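# Close both cupboard doors fully with the two-armed robot

## Task

Get both of the cupboard's doors completely closed, and they must stay closed without the robot holding them. Slamming either door, whether opening or closing it, counts as failure, as does the robot toppling or being left leaning.

## Robot and tools

ROBOT. An omnidirectional wheeled base holds a column roughly 1.75 m high. A carriage slides along it over 1.0 m (lift_m) and holds two identical six-joint arms, each ending in a two-finger gripper. The arm bases sit near 0.57 m + lift_m above the floor, with carriage parts hanging about 0.15 m lower. A hand can reach 0.78 m from its shoulder but only about 0.38 m beneath its arm base. A hand measures about 0.16 m long by 0.1 m wide (0.14 m opened). Parked arm joints 1-6 are 0, 0.05, 0.05, 1.45, 0, 0, giving a footprint near 0.95 m wide by 0.7 m long. Cameras: carriage_camera faces forward, tilted about 20 degrees down; left_wrist_camera and right_wrist_camera look out beyond the fingertips. The wheel motors are weak (2 N m), so pushing against anything quickly ends a drive with contact_stop.

FRAMES. Base frame: origin on the floor beneath the base centre, x forward, y left, z up. left_hand and right_hand report, in this frame, the midpoint between each gripper's pads; quat_wxyz rotates base axes into hand axes (hand z runs along the fingers, hand y is the opening direction; an upright hand with joints 1, 5, 6 at 0 reads (1, 0, 0, 0)). These readings drift from truth, more when stretched far. Odometry frame is the base frame at scene start; base_odometry counts wheel rotation, so slipping looks like motion; heading is left-positive, -3.142 to 3.142.

execute_actions. Argument actions: a list holding one action or none (none just returns state and images). An action may have base, joints, or both; their motions begin together. base takes exactly one key, each a relative offset from where the base last reported itself: translate_m (metres, forward positive, -2 to 2), strafe_m (metres, left positive, -2 to 2), rotate_rad (radians, counter-clockwise positive, -6.3 to 6.3). joints is a map of joint name to absolute target: lift_m 0 to 1 m; left_/right_joint1_rad -2.617 to 3.054 (arm yaw about vertical, 0 ahead, positive left); joint2_rad 0 to 3.141 (shoulder: 0 upper arm back and level, 1.57 vertical, 3.14 forward and level); joint3_rad 0 to 3.141 (elbow: 0 folded, 3.14 straight); joint4_rad -1.57 to 1.57 (wrist pitch, positive lifts fingertips); joint5_rad -1.57 to 1.57 (wrist yaw, positive swings fingertips right, opposite to joint 1); joint6_rad -2.094 to 2.094 (roll about finger axis, positive clockwise seen from forearm); left_/right_gripper_m 0 to 0.093 (pad gap, metres). Joints or base left out of an action may keep pushing toward older targets. An action runs at most 15 s. Any unknown key or out-of-range number rejects the whole call with no motion. Optional cameras: list of camera names or "all"; omitted or null means all, [] means none. If any result shows a stop, the remaining motion calls in that same reply are skipped.

wait: seconds, 0 to 10; commands nothing and returns state and images. zoom_image: camera plus region [x0, y0, x1, y1] in pixels from the top-left, at most 504 by 504, on that camera's newest full image. finished_scene: scene, the integer of the current scene (allowed 1 to 2); irreversible, and it reports success. Answering without any tool call ends all work.

RESULTS. base_status and joint_status tell how each commanded motion ended: done (for the base, wheels turned the commanded amount, slip included; tiny moves may stop short yet say done), off_target (resting away from target, maybe still pushing), contact_stop or time_out (old target dropped, holds current spot), not_followed (a self-collision check blocked that arm's joint targets; shown with a "joint command not followed" line and usually a cause; the gripper still moves, and blocked targets may be retried later), limit_stop_at_motor_heat. on_its_own covers things not commanded; its "held at" is a held target, not a position. motor_effort gives percent of maximum, positive toward higher values, peak in brackets; readings carry fixed bias and noise. If lift effort keeps dropping while lowering, a hand is resting on something. drive_wheels (ignore sign) staying high at rest means the base still presses on something. Joint torques are total drive outputs per arm joint, biased and noisy. MOTOR HOT warns from 75 °C; OVER-TEMPERATURE FAULT means an arm was halted (90 °C) or went limp (100 °C). ARM HIT means an arm struck the robot hard. The pictures line lists image order. The robot keeps its last command while you think.

CAUTIONS. Move doors gently and slowly; never swing them hard. Keep the carriage low and arms close when possible; stretched arms, pulling, loads and sudden drive stops risk toppling, and no reading shows a lean, only images. After a blocked drive, back off about 0.2 m along the way you came (or rotate back), repeating if still pressed; a retry may itself stop for no reason. Never reverse into a table edge over the base. Arms have no contact stop and spring to targets once freed. Avoid arm-on-arm presses or hits; to untangle, move the blocked arm clear first, the other arm in a later action. Outstretched arms heat quickly, even empty. Finish with both arms withdrawn so the doors stay shut unaided.

Each tool is called after "Request:" by a JSON object that holds its "op" and its "data".

## Session

Request:
{"op": "execute_actions", "data": {"actions": []}}

Scene clock: 0.00 s.
Joint torques (N m, as the arm reports them, + toward a larger angle): no reading
base_odometry: x=+0.000 y=+0.000 heading=+0.000 (m, m, rad; odometry frame)
base_status: not commanded
joint_positions: lift_m=+0.303 left_joint1_rad=+0.025 left_joint2_rad=+0.053 left_joint3_rad=+0.032 left_joint4_rad=+1.427 left_joint5_rad=-0.051 left_joint6_rad=-0.051 left_gripper_m=+0.094 right_joint1_rad=+0.025 right_joint2_rad=+0.042 right_joint3_rad=+0.052 right_joint4_rad=+1.429 right_joint5_rad=-0.027 right_joint6_rad=-0.010 right_gripper_m=+0.095
joint_status: not commanded
motor_effort: lift_m=+26 drive_wheels=+0 (%)
left_hand: x=+0.3060 y=+0.3277 z=+1.2992 quat_wxyz=(+0.996, -0.029, +0.081, -0.011) (m; base frame)
right_hand: x=+0.2959 y=-0.3123 z=+1.3052 quat_wxyz=(+0.998, -0.015, +0.065, +0.008) (m; base frame)
pictures: carriage_camera, left_wrist_camera, right_wrist_camera
Images, in order (width x height): carriage_camera 504x504, left_wrist_camera 504x504, right_wrist_camera 504x504.

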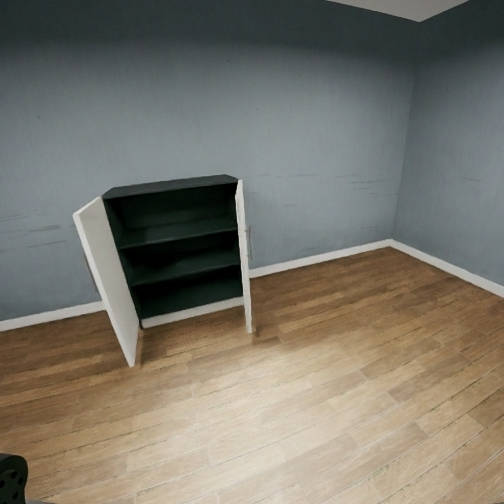

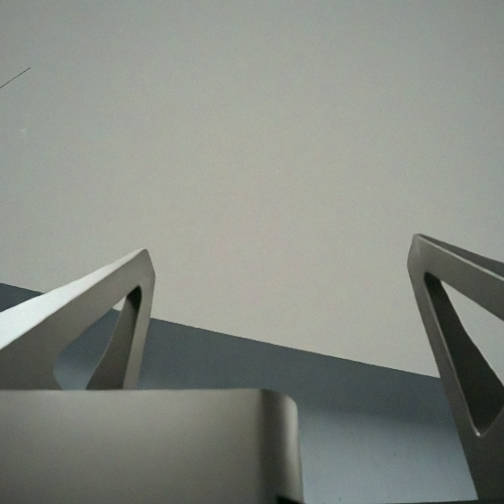

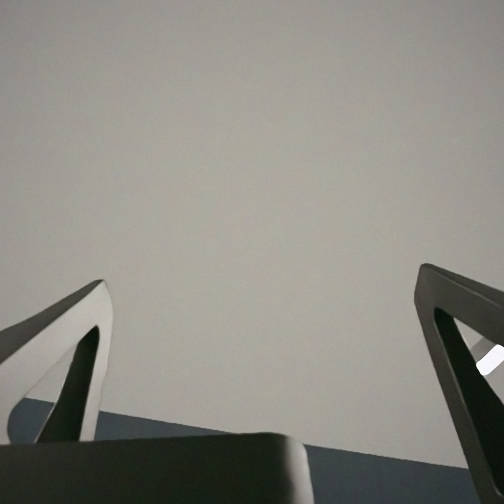

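Request:
{"op": "execute_actions", "data": {"actions": [{"base":{"rotate_rad":0.43},"joints":{"lift_m":0.05,"left_joint1_rad":0.45,"right_joint1_rad":-0.45,"left_joint2_rad":2.2,"right_joint2_rad":2.2,"left_joint3_rad":2.0,"right_joint3_rad":2.0,"left_joint4_rad":0.2,"right_joint4_rad":0.2,"left_gripper_m":0,"right_gripper_m":0}}], "cameras": []}}

Request:
{"op": "execute_actions", "data": {"actions": [{"base":{"strafe_m":-0.46}}], "cameras": []}}

Request:
{"op": "execute_actions", "data": {"actions": [{"base":{"translate_m":0.7}}], "cameras": ["carriage_camera"]}}

Scene clock: 9.30 s.
Joint torques (N m, as the arm reports them, + toward a larger angle): left_arm=[  0.2  -15.53  11.26   2.5    0.1    0.01] | right_arm=[ -0.42 -16.91  10.48   2.19  -0.07  -0.1 ]
base_odometry: x=+0.000 y=+0.000 heading=+0.429 (m, m, rad; odometry frame)
base_status: done
joint_positions: lift_m=+0.050 left_joint1_rad=+0.449 left_joint2_rad=+2.204 left_joint3_rad=+1.982 left_joint4_rad=+0.192 left_joint5_rad=-0.051 left_joint6_rad=-0.051 left_gripper_m=+0.000 right_joint1_rad=-0.444 right_joint2_rad=+2.201 right_joint3_rad=+1.986 right_joint4_rad=+0.204 right_joint5_rad=-0.027 right_joint6_rad=-0.010 right_gripper_m=+0.001
joint_status: all done
motor_effort: lift_m=+26(26) drive_wheels=+16(35) (%)
left_hand: x=+0.8666 y=+0.6185 z=+0.9453 quat_wxyz=(+0.679, -0.195, +0.691, +0.156) (m; base frame)
right_hand: x=+0.8735 y=-0.6029 z=+0.9528 quat_wxyz=(+0.688, +0.144, +0.696, -0.149) (m; base frame)
pictures: none
No camera images: the call's "cameras" was empty. Leave "cameras" out to get every camera's image.

Scene clock: 12.40 s.
Joint torques (N m, as the arm reports them, + toward a larger angle): left_arm=[  0.34 -15.41  11.17   2.44   0.11   0.01] | right_arm=[ -0.02 -17.    10.45   2.16  -0.08  -0.1 ]
base_odometry: x=+0.192 y=-0.418 heading=+0.430 (m, m, rad; odometry frame)
base_status: done
joint_positions: lift_m=+0.050 left_joint1_rad=+0.449 left_joint2_rad=+2.204 left_joint3_rad=+1.982 left_joint4_rad=+0.193 left_joint5_rad=-0.051 left_joint6_rad=-0.051 left_gripper_m=+0.000 right_joint1_rad=-0.447 right_joint2_rad=+2.200 right_joint3_rad=+1.986 right_joint4_rad=+0.208 right_joint5_rad=-0.027 right_joint6_rad=-0.010 right_gripper_m=+0.001
joint_status: not commanded
motor_effort: lift_m=+26(26) drive_wheels=-9(45) (%)
left_hand: x=+0.8668 y=+0.6181 z=+0.9456 quat_wxyz=(+0.679, -0.195, +0.690, +0.156) (m; base frame)
right_hand: x=+0.8725 y=-0.6046 z=+0.9542 quat_wxyz=(+0.689, +0.145, +0.694, -0.150) (m; base frame)
pictures: none
No camera images: the call's "cameras" was empty. Leave "cameras" out to get every camera's image.

Scene clock: 16.13 s.
Joint torques (N m, as the arm reports them, + toward a larger angle): left_arm=[  0.21 -15.44  11.23   2.43   0.1    0.01] | right_arm=[ -0.09 -16.86  10.53   2.13  -0.06  -0.1 ]
base_odometry: x=+0.829 y=-0.127 heading=+0.429 (m, m, rad; odometry frame)
base_status: done
joint_positions: lift_m=+0.050 left_joint1_rad=+0.450 left_joint2_rad=+2.204 left_joint3_rad=+1.982 left_joint4_rad=+0.196 left_joint5_rad=-0.051 left_joint6_rad=-0.051 left_gripper_m=+0.000 right_joint1_rad=-0.447 right_joint2_rad=+2.200 right_joint3_rad=+1.986 right_joint4_rad=+0.208 right_joint5_rad=-0.027 right_joint6_rad=-0.010 right_gripper_m=+0.001
joint_status: not commanded
motor_effort: lift_m=+26(26) drive_wheels=-10(46) (%)
left_hand: x=+0.8665 y=+0.6188 z=+0.9462 quat_wxyz=(+0.680, -0.195, +0.689, +0.156) (m; base frame)
right_hand: x=+0.8724 y=-0.6049 z=+0.9542 quat_wxyz=(+0.689, +0.145, +0.694, -0.150) (m; base frame)
pictures: carriage_camera
Images, in order (width x height): carriage_camera 504x504.

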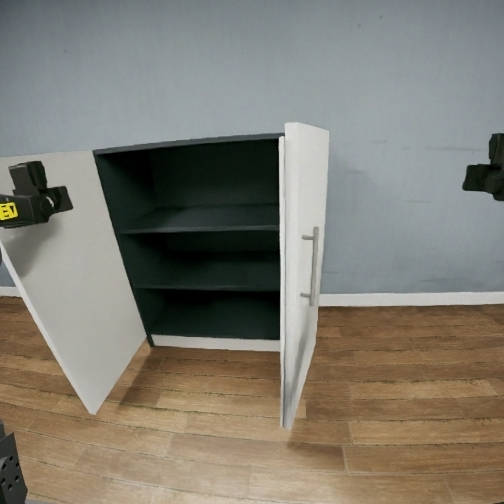

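Request:
{"op": "execute_actions", "data": {"actions": [{"base":{"translate_m":-0.15},"joints":{"lift_m":0}}], "cameras": []}}

Request:
{"op": "execute_actions", "data": {"actions": [{"base":{"strafe_m":0.25},"joints":{"left_joint1_rad":0.8,"left_joint5_rad":0.8,"right_joint1_rad":-0.3,"right_joint5_rad":-0.3}}], "cameras": []}}

Request:
{"op": "execute_actions", "data": {"actions": [{"base":{"translate_m":0.35}}]}}

Scene clock: 25.40 s.
Joint torques (N m, as the arm reports them, + toward a larger angle): left_arm=[  0.18 -15.62  10.34   2.44   0.1    0.01] | right_arm=[ -0.12 -16.79   9.86   2.18  -0.08  -0.1 ]
base_odometry: x=+0.693 y=-0.190 heading=+0.429 (m, m, rad; odometry frame)
base_status: done
joint_positions: lift_m=+0.003 left_joint1_rad=+0.449 left_joint2_rad=+2.207 left_joint3_rad=+1.991 left_joint4_rad=+0.196 left_joint5_rad=-0.051 left_joint6_rad=-0.051 left_gripper_m=+0.000 right_joint1_rad=-0.447 right_joint2_rad=+2.200 right_joint3_rad=+1.994 right_joint4_rad=+0.208 right_joint5_rad=-0.027 right_joint6_rad=-0.010 right_gripper_m=+0.001
joint_status: all done
joint sent to its limit — the command would take lift_m past its lower limit, so that joint was sent only as far as its limit.
motor_effort: lift_m=+26(27) drive_wheels=-8(40) (%)
left_hand: x=+0.8671 y=+0.6188 z=+0.9018 quat_wxyz=(+0.683, -0.194, +0.687, +0.157) (m; base frame)
right_hand: x=+0.8723 y=-0.6048 z=+0.9105 quat_wxyz=(+0.691, +0.144, +0.692, -0.151) (m; base frame)
pictures: none
No camera images: the call's "cameras" was empty. Leave "cameras" out to get every camera's image.

Scene clock: 27.80 s.
Joint torques (N m, as the arm reports them, + toward a larger angle): left_arm=[  0.32 -15.57  10.22   2.2    0.18   0.01] | right_arm=[ -0.26 -16.68   9.83   2.11  -0.07  -0.1 ]
base_odometry: x=+0.588 y=+0.037 heading=+0.429 (m, m, rad; odometry frame)
base_status: done
joint_positions: lift_m=+0.003 left_joint1_rad=+0.797 left_joint2_rad=+2.207 left_joint3_rad=+1.991 left_joint4_rad=+0.196 left_joint5_rad=+0.794 left_joint6_rad=-0.051 left_gripper_m=+0.000 right_joint1_rad=-0.295 right_joint2_rad=+2.199 right_joint3_rad=+1.994 right_joint4_rad=+0.208 right_joint5_rad=-0.299 right_joint6_rad=-0.010 right_gripper_m=+0.001
joint_status: all done
motor_effort: lift_m=+26(26) drive_wheels=-5(36) (%)
left_hand: x=+0.7867 y=+0.6780 z=+0.9029 quat_wxyz=(+0.702, -0.024, +0.711, -0.022) (m; base frame)
right_hand: x=+0.9148 y=-0.4631 z=+0.9108 quat_wxyz=(+0.708, -0.005, +0.706, -0.002) (m; base frame)
pictures: none
No camera images: the call's "cameras" was empty. Leave "cameras" out to get every camera's image.

Scene clock: 30.53 s.
Joint torques (N m, as the arm reports them, + toward a larger angle): left_arm=[  0.25 -15.43  10.12   2.14   0.17   0.01] | right_arm=[  2.66 -16.92   9.86   2.16  -0.99  -0.09]
base_odometry: x=+0.903 y=+0.183 heading=+0.431 (m, m, rad; odometry frame)
base_status: translate_m contact_stop (by the wheels' count: +0.347 of +0.350)
joint_positions: lift_m=+0.003 left_joint1_rad=+0.798 left_joint2_rad=+2.207 left_joint3_rad=+1.991 left_joint4_rad=+0.199 left_joint5_rad=+0.794 left_joint6_rad=-0.051 left_gripper_m=+0.000 right_joint1_rad=-0.335 right_joint2_rad=+2.198 right_joint3_rad=+1.994 right_joint4_rad=+0.207 right_joint5_rad=-0.219 right_joint6_rad=-0.011 right_gripper_m=+0.001
joint_status: not commanded
motor_effort: lift_m=+26(26) drive_wheels=+8(41) (%)
left_hand: x=+0.7862 y=+0.6787 z=+0.9033 quat_wxyz=(+0.703, -0.024, +0.711, -0.021) (m; base frame)
right_hand: x=+0.9073 y=-0.5025 z=+0.9110 quat_wxyz=(+0.706, +0.037, +0.705, -0.045) (m; base frame)
pictures: carriage_camera, left_wrist_camera, right_wrist_camera
Images, in order (width x height): carriage_camera 504x504, left_wrist_camera 504x504, right_wrist_camera 504x504.

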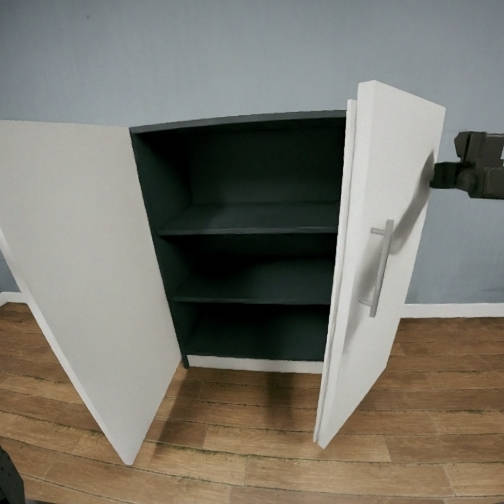

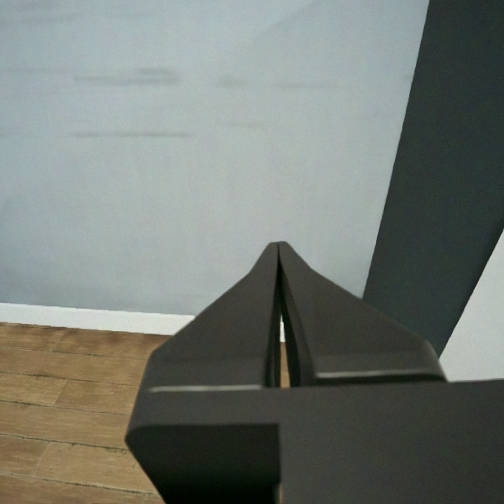

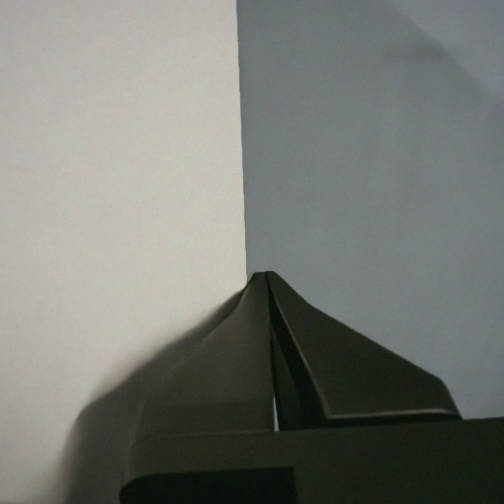

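Camera is yawed; both hands are outside. Sweep in gradually.

Request:
{"op": "execute_actions", "data": {"actions": [{"base":{"translate_m":-0.1},"joints":{"left_joint1_rad":0.45,"right_joint1_rad":-0.3}}], "cameras": []}}

Request:
{"op": "execute_actions", "data": {"actions": [{"joints":{"left_joint1_rad":0.2,"right_joint1_rad":-0.1}}], "cameras": []}}

Request:
{"op": "execute_actions", "data": {"actions": [{"joints":{"left_joint1_rad":-0.05,"left_joint5_rad":0.4,"right_joint1_rad":0.1}}], "cameras": ["carriage_camera"]}}

Scene clock: 35.67 s.
Joint torques (N m, as the arm reports them, + toward a larger angle): left_arm=[  0.39 -15.36  10.16   2.16   0.09   0.01] | right_arm=[  0.3  -16.53   9.81   2.09  -0.16  -0.08]
base_odometry: x=+0.813 y=+0.141 heading=+0.431 (m, m, rad; odometry frame)
base_status: done
joint_positions: lift_m=+0.003 left_joint1_rad=+0.447 left_joint2_rad=+2.207 left_joint3_rad=+1.992 left_joint4_rad=+0.199 left_joint5_rad=+0.802 left_joint6_rad=-0.050 left_gripper_m=+0.000 right_joint1_rad=-0.305 right_joint2_rad=+2.198 right_joint3_rad=+1.994 right_joint4_rad=+0.209 right_joint5_rad=-0.294 right_joint6_rad=-0.011 right_gripper_m=+0.001
joint_status: all done
motor_effort: lift_m=+26(26) drive_wheels=-12(38) (%)
left_hand: x=+0.8779 y=+0.4758 z=+0.9036 quat_wxyz=(+0.688, +0.104, +0.703, -0.145) (m; base frame)
right_hand: x=+0.9132 y=-0.4702 z=+0.9117 quat_wxyz=(+0.709, -0.001, +0.706, -0.009) (m; base frame)
pictures: none
No camera images: the call's "cameras" was empty. Leave "cameras" out to get every camera's image.

Scene clock: 36.80 s.
Joint torques (N m, as the arm reports them, + toward a larger angle): left_arm=[  0.42 -15.21  10.17   2.15   0.2   -0.01] | right_arm=[ -0.16 -16.02   9.85   2.12  -0.15  -0.08]
base_odometry: x=+0.813 y=+0.141 heading=+0.431 (m, m, rad; odometry frame)
base_status: not commanded
joint_positions: lift_m=+0.003 left_joint1_rad=+0.196 left_joint2_rad=+2.205 left_joint3_rad=+1.991 left_joint4_rad=+0.198 left_joint5_rad=+0.790 left_joint6_rad=-0.048 left_gripper_m=+0.000 right_joint1_rad=-0.096 right_joint2_rad=+2.190 right_joint3_rad=+1.993 right_joint4_rad=+0.206 right_joint5_rad=-0.292 right_joint6_rad=-0.012 right_gripper_m=+0.001
joint_status: all done
motor_effort: lift_m=+26(26) drive_wheels=-13(16) (%)
left_hand: x=+0.8987 y=+0.3194 z=+0.9039 quat_wxyz=(+0.666, +0.188, +0.686, -0.226) (m; base frame)
right_hand: x=+0.9289 y=-0.3324 z=+0.9159 quat_wxyz=(+0.707, -0.074, +0.700, +0.064) (m; base frame)
pictures: none
No camera images: the call's "cameras" was empty. Leave "cameras" out to get every camera's image.

Scene clock: 37.90 s.
Joint torques (N m, as the arm reports them, + toward a larger angle): left_arm=[  0.37 -14.74  10.53   2.35   0.01  -0.02] | right_arm=[ -0.01 -16.04   9.78   2.13  -0.02  -0.08]
base_odometry: x=+0.813 y=+0.141 heading=+0.431 (m, m, rad; odometry frame)
base_status: not commanded
joint_positions: lift_m=+0.003 left_joint1_rad=-0.053 left_joint2_rad=+2.197 left_joint3_rad=+1.989 left_joint4_rad=+0.200 left_joint5_rad=+0.408 left_joint6_rad=-0.048 left_gripper_m=+0.000 right_joint1_rad=+0.104 right_joint2_rad=+2.190 right_joint3_rad=+1.993 right_joint4_rad=+0.208 right_joint5_rad=-0.304 right_joint6_rad=-0.012 right_gripper_m=+0.001
joint_status: all done
motor_effort: lift_m=+26(26) drive_wheels=-12(13) (%)
left_hand: x=+0.9174 y=+0.2147 z=+0.9079 quat_wxyz=(+0.681, +0.145, +0.695, -0.179) (m; base frame)
right_hand: x=+0.9177 y=-0.1977 z=+0.9163 quat_wxyz=(+0.697, -0.148, +0.688, +0.139) (m; base frame)
pictures: carriage_camera
Images, in order (width x height): carriage_camera 504x504.

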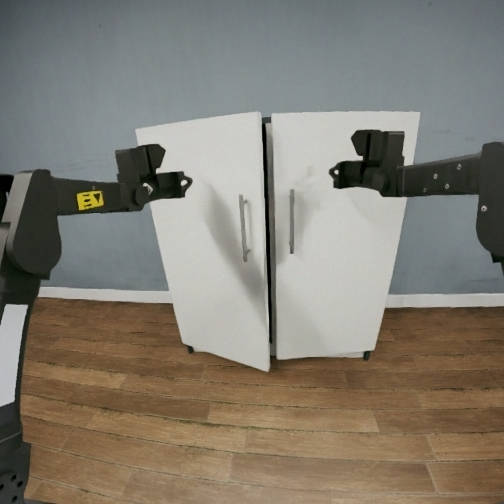

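Request:
{"op": "execute_actions", "data": {"actions": [{"base":{"translate_m":0.06}}], "cameras": []}}

Request:
{"op": "execute_actions", "data": {"actions": [{"base":{"translate_m":0.05}}], "cameras": ["carriage_camera"]}}

Request:
{"op": "execute_actions", "data": {"actions": [{"base":{"translate_m":0.04}}], "cameras": ["carriage_camera"]}}

Scene clock: 42.53 s.
Joint torques (N m, as the arm reports them, + toward a larger angle): left_arm=[  0.39 -14.75  10.68   2.32   0.03  -0.02] | right_arm=[ -0.15 -15.97   9.8    2.09   0.01  -0.08]
base_odometry: x=+0.867 y=+0.166 heading=+0.432 (m, m, rad; odometry frame)
base_status: done
joint_positions: lift_m=+0.003 left_joint1_rad=-0.053 left_joint2_rad=+2.197 left_joint3_rad=+1.989 left_joint4_rad=+0.199 left_joint5_rad=+0.407 left_joint6_rad=-0.048 left_gripper_m=+0.000 right_joint1_rad=+0.104 right_joint2_rad=+2.190 right_joint3_rad=+1.993 right_joint4_rad=+0.210 right_joint5_rad=-0.306 right_joint6_rad=-0.012 right_gripper_m=+0.001
joint_status: not commanded
motor_effort: lift_m=+26(26) drive_wheels=-10(35) (%)
left_hand: x=+0.9175 y=+0.2149 z=+0.9077 quat_wxyz=(+0.681, +0.144, +0.695, -0.178) (m; base frame)
right_hand: x=+0.9176 y=-0.1975 z=+0.9168 quat_wxyz=(+0.698, -0.149, +0.687, +0.139) (m; base frame)
pictures: none
No camera images: the call's "cameras" was empty. Leave "cameras" out to get every camera's image.

Scene clock: 43.83 s.
Joint torques (N m, as the arm reports them, + toward a larger angle): left_arm=[  0.21 -14.64  10.63   2.35   0.02  -0.02] | right_arm=[ -0.12 -13.88   9.83   2.52   0.73  -0.08]
base_odometry: x=+0.912 y=+0.188 heading=+0.433 (m, m, rad; odometry frame)
base_status: translate_m contact_stop (by the wheels' count: +0.050 of +0.050)
joint_positions: lift_m=+0.003 left_joint1_rad=-0.051 left_joint2_rad=+2.197 left_joint3_rad=+1.989 left_joint4_rad=+0.198 left_joint5_rad=+0.407 left_joint6_rad=-0.048 left_gripper_m=+0.000 right_joint1_rad=+0.103 right_joint2_rad=+2.170 right_joint3_rad=+1.993 right_joint4_rad=+0.166 right_joint5_rad=-0.373 right_joint6_rad=-0.012 right_gripper_m=+0.001
joint_status: not commanded
motor_effort: lift_m=+26(26) drive_wheels=+13(44) (%)
left_hand: x=+0.9177 y=+0.2164 z=+0.9075 quat_wxyz=(+0.681, +0.143, +0.696, -0.177) (m; base frame)
right_hand: x=+0.9082 y=-0.1886 z=+0.9194 quat_wxyz=(+0.685, -0.170, +0.690, +0.163) (m; base frame)
pictures: carriage_camera
Images, in order (width x height): carriage_camera 504x504.

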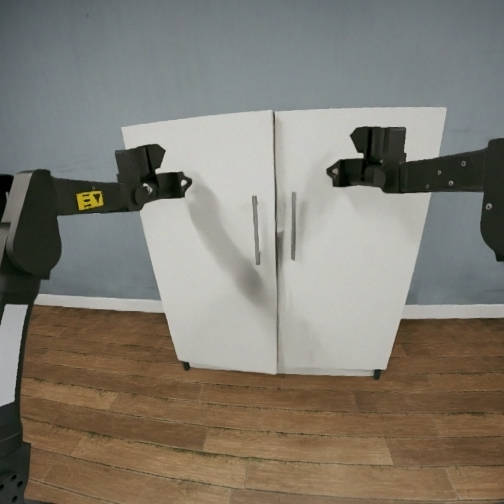

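not run: a stop came earlier in this reply.

Request:
{"op": "execute_actions", "data": {"actions": [{"base":{"translate_m":0.05},"joints":{"right_joint2_rad":1.7}}], "cameras": []}}

Request:
{"op": "execute_actions", "data": {"actions": [{"base":{"translate_m":-0.08}}], "cameras": ["carriage_camera","right_wrist_camera"]}}

Scene clock: 48.70 s.
Joint torques (N m, as the arm reports them, + toward a larger angle): left_arm=[ -1.74 -10.52  10.53   3.59  -1.63  -0.02] | right_arm=[ 0.   -9.07  6.55  1.59  0.11 -0.07]
base_odometry: x=+0.957 y=+0.209 heading=+0.434 (m, m, rad; odometry frame)
base_status: done
joint_positions: lift_m=+0.003 left_joint1_rad=-0.024 left_joint2_rad=+2.156 left_joint3_rad=+1.989 left_joint4_rad=+0.075 left_joint5_rad=+0.548 left_joint6_rad=-0.048 left_gripper_m=+0.000 right_joint1_rad=+0.102 right_joint2_rad=+1.694 right_joint3_rad=+2.011 right_joint4_rad=+0.209 right_joint5_rad=-0.306 right_joint6_rad=-0.012 right_gripper_m=+0.001
joint_status: all done
motor_effort: lift_m=+26(26) drive_wheels=+29(54) (%)
left_hand: x=+0.8981 y=+0.2131 z=+0.9062 quat_wxyz=(+0.641, +0.174, +0.713, -0.223) (m; base frame)
right_hand: x=+0.7276 y=-0.2184 z=+1.2031 quat_wxyz=(+0.852, -0.160, +0.484, +0.114) (m; base frame)
pictures: none
No camera images: the call's "cameras" was empty. Leave "cameras" out to get every camera's image.

Scene clock: 50.20 s.
Joint torques (N m, as the arm reports them, + toward a larger angle): left_arm=[ -0.25 -14.24  10.48   2.4    0.    -0.02] | right_arm=[ 0.   -8.95  6.49  1.61  0.09 -0.07]
base_odometry: x=+0.884 y=+0.175 heading=+0.433 (m, m, rad; odometry frame)
base_status: done
joint_positions: lift_m=+0.003 left_joint1_rad=-0.045 left_joint2_rad=+2.193 left_joint3_rad=+1.989 left_joint4_rad=+0.193 left_joint5_rad=+0.409 left_joint6_rad=-0.048 left_gripper_m=+0.000 right_joint1_rad=+0.102 right_joint2_rad=+1.694 right_joint3_rad=+2.011 right_joint4_rad=+0.209 right_joint5_rad=-0.305 right_joint6_rad=-0.012 right_gripper_m=+0.001
joint_status: not commanded
motor_effort: lift_m=+26(26) drive_wheels=+13(31) (%)
left_hand: x=+0.9172 y=+0.2199 z=+0.9092 quat_wxyz=(+0.681, +0.142, +0.696, -0.176) (m; base frame)
right_hand: x=+0.7278 y=-0.2186 z=+1.2030 quat_wxyz=(+0.852, -0.159, +0.485, +0.114) (m; base frame)
pictures: carriage_camera, right_wrist_camera
Images, in order (width x height): carriage_camera 504x504, right_wrist_camera 504x504.

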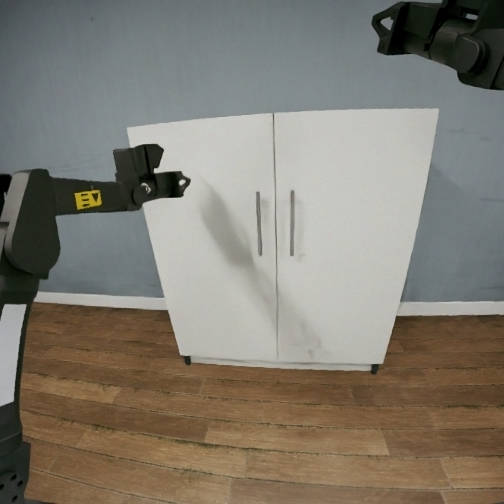

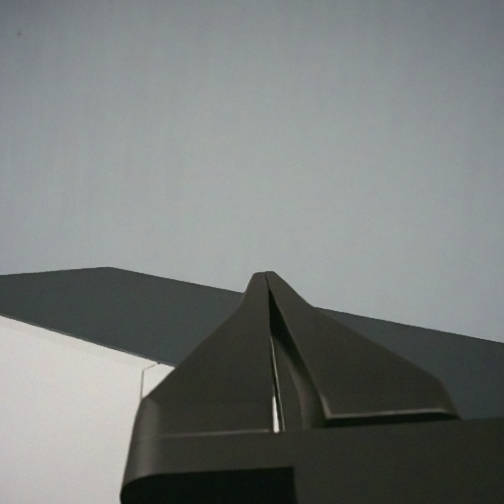

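Request:
{"op": "finished_scene", "data": {"scene": 1}}

The scene is finished: the task was done.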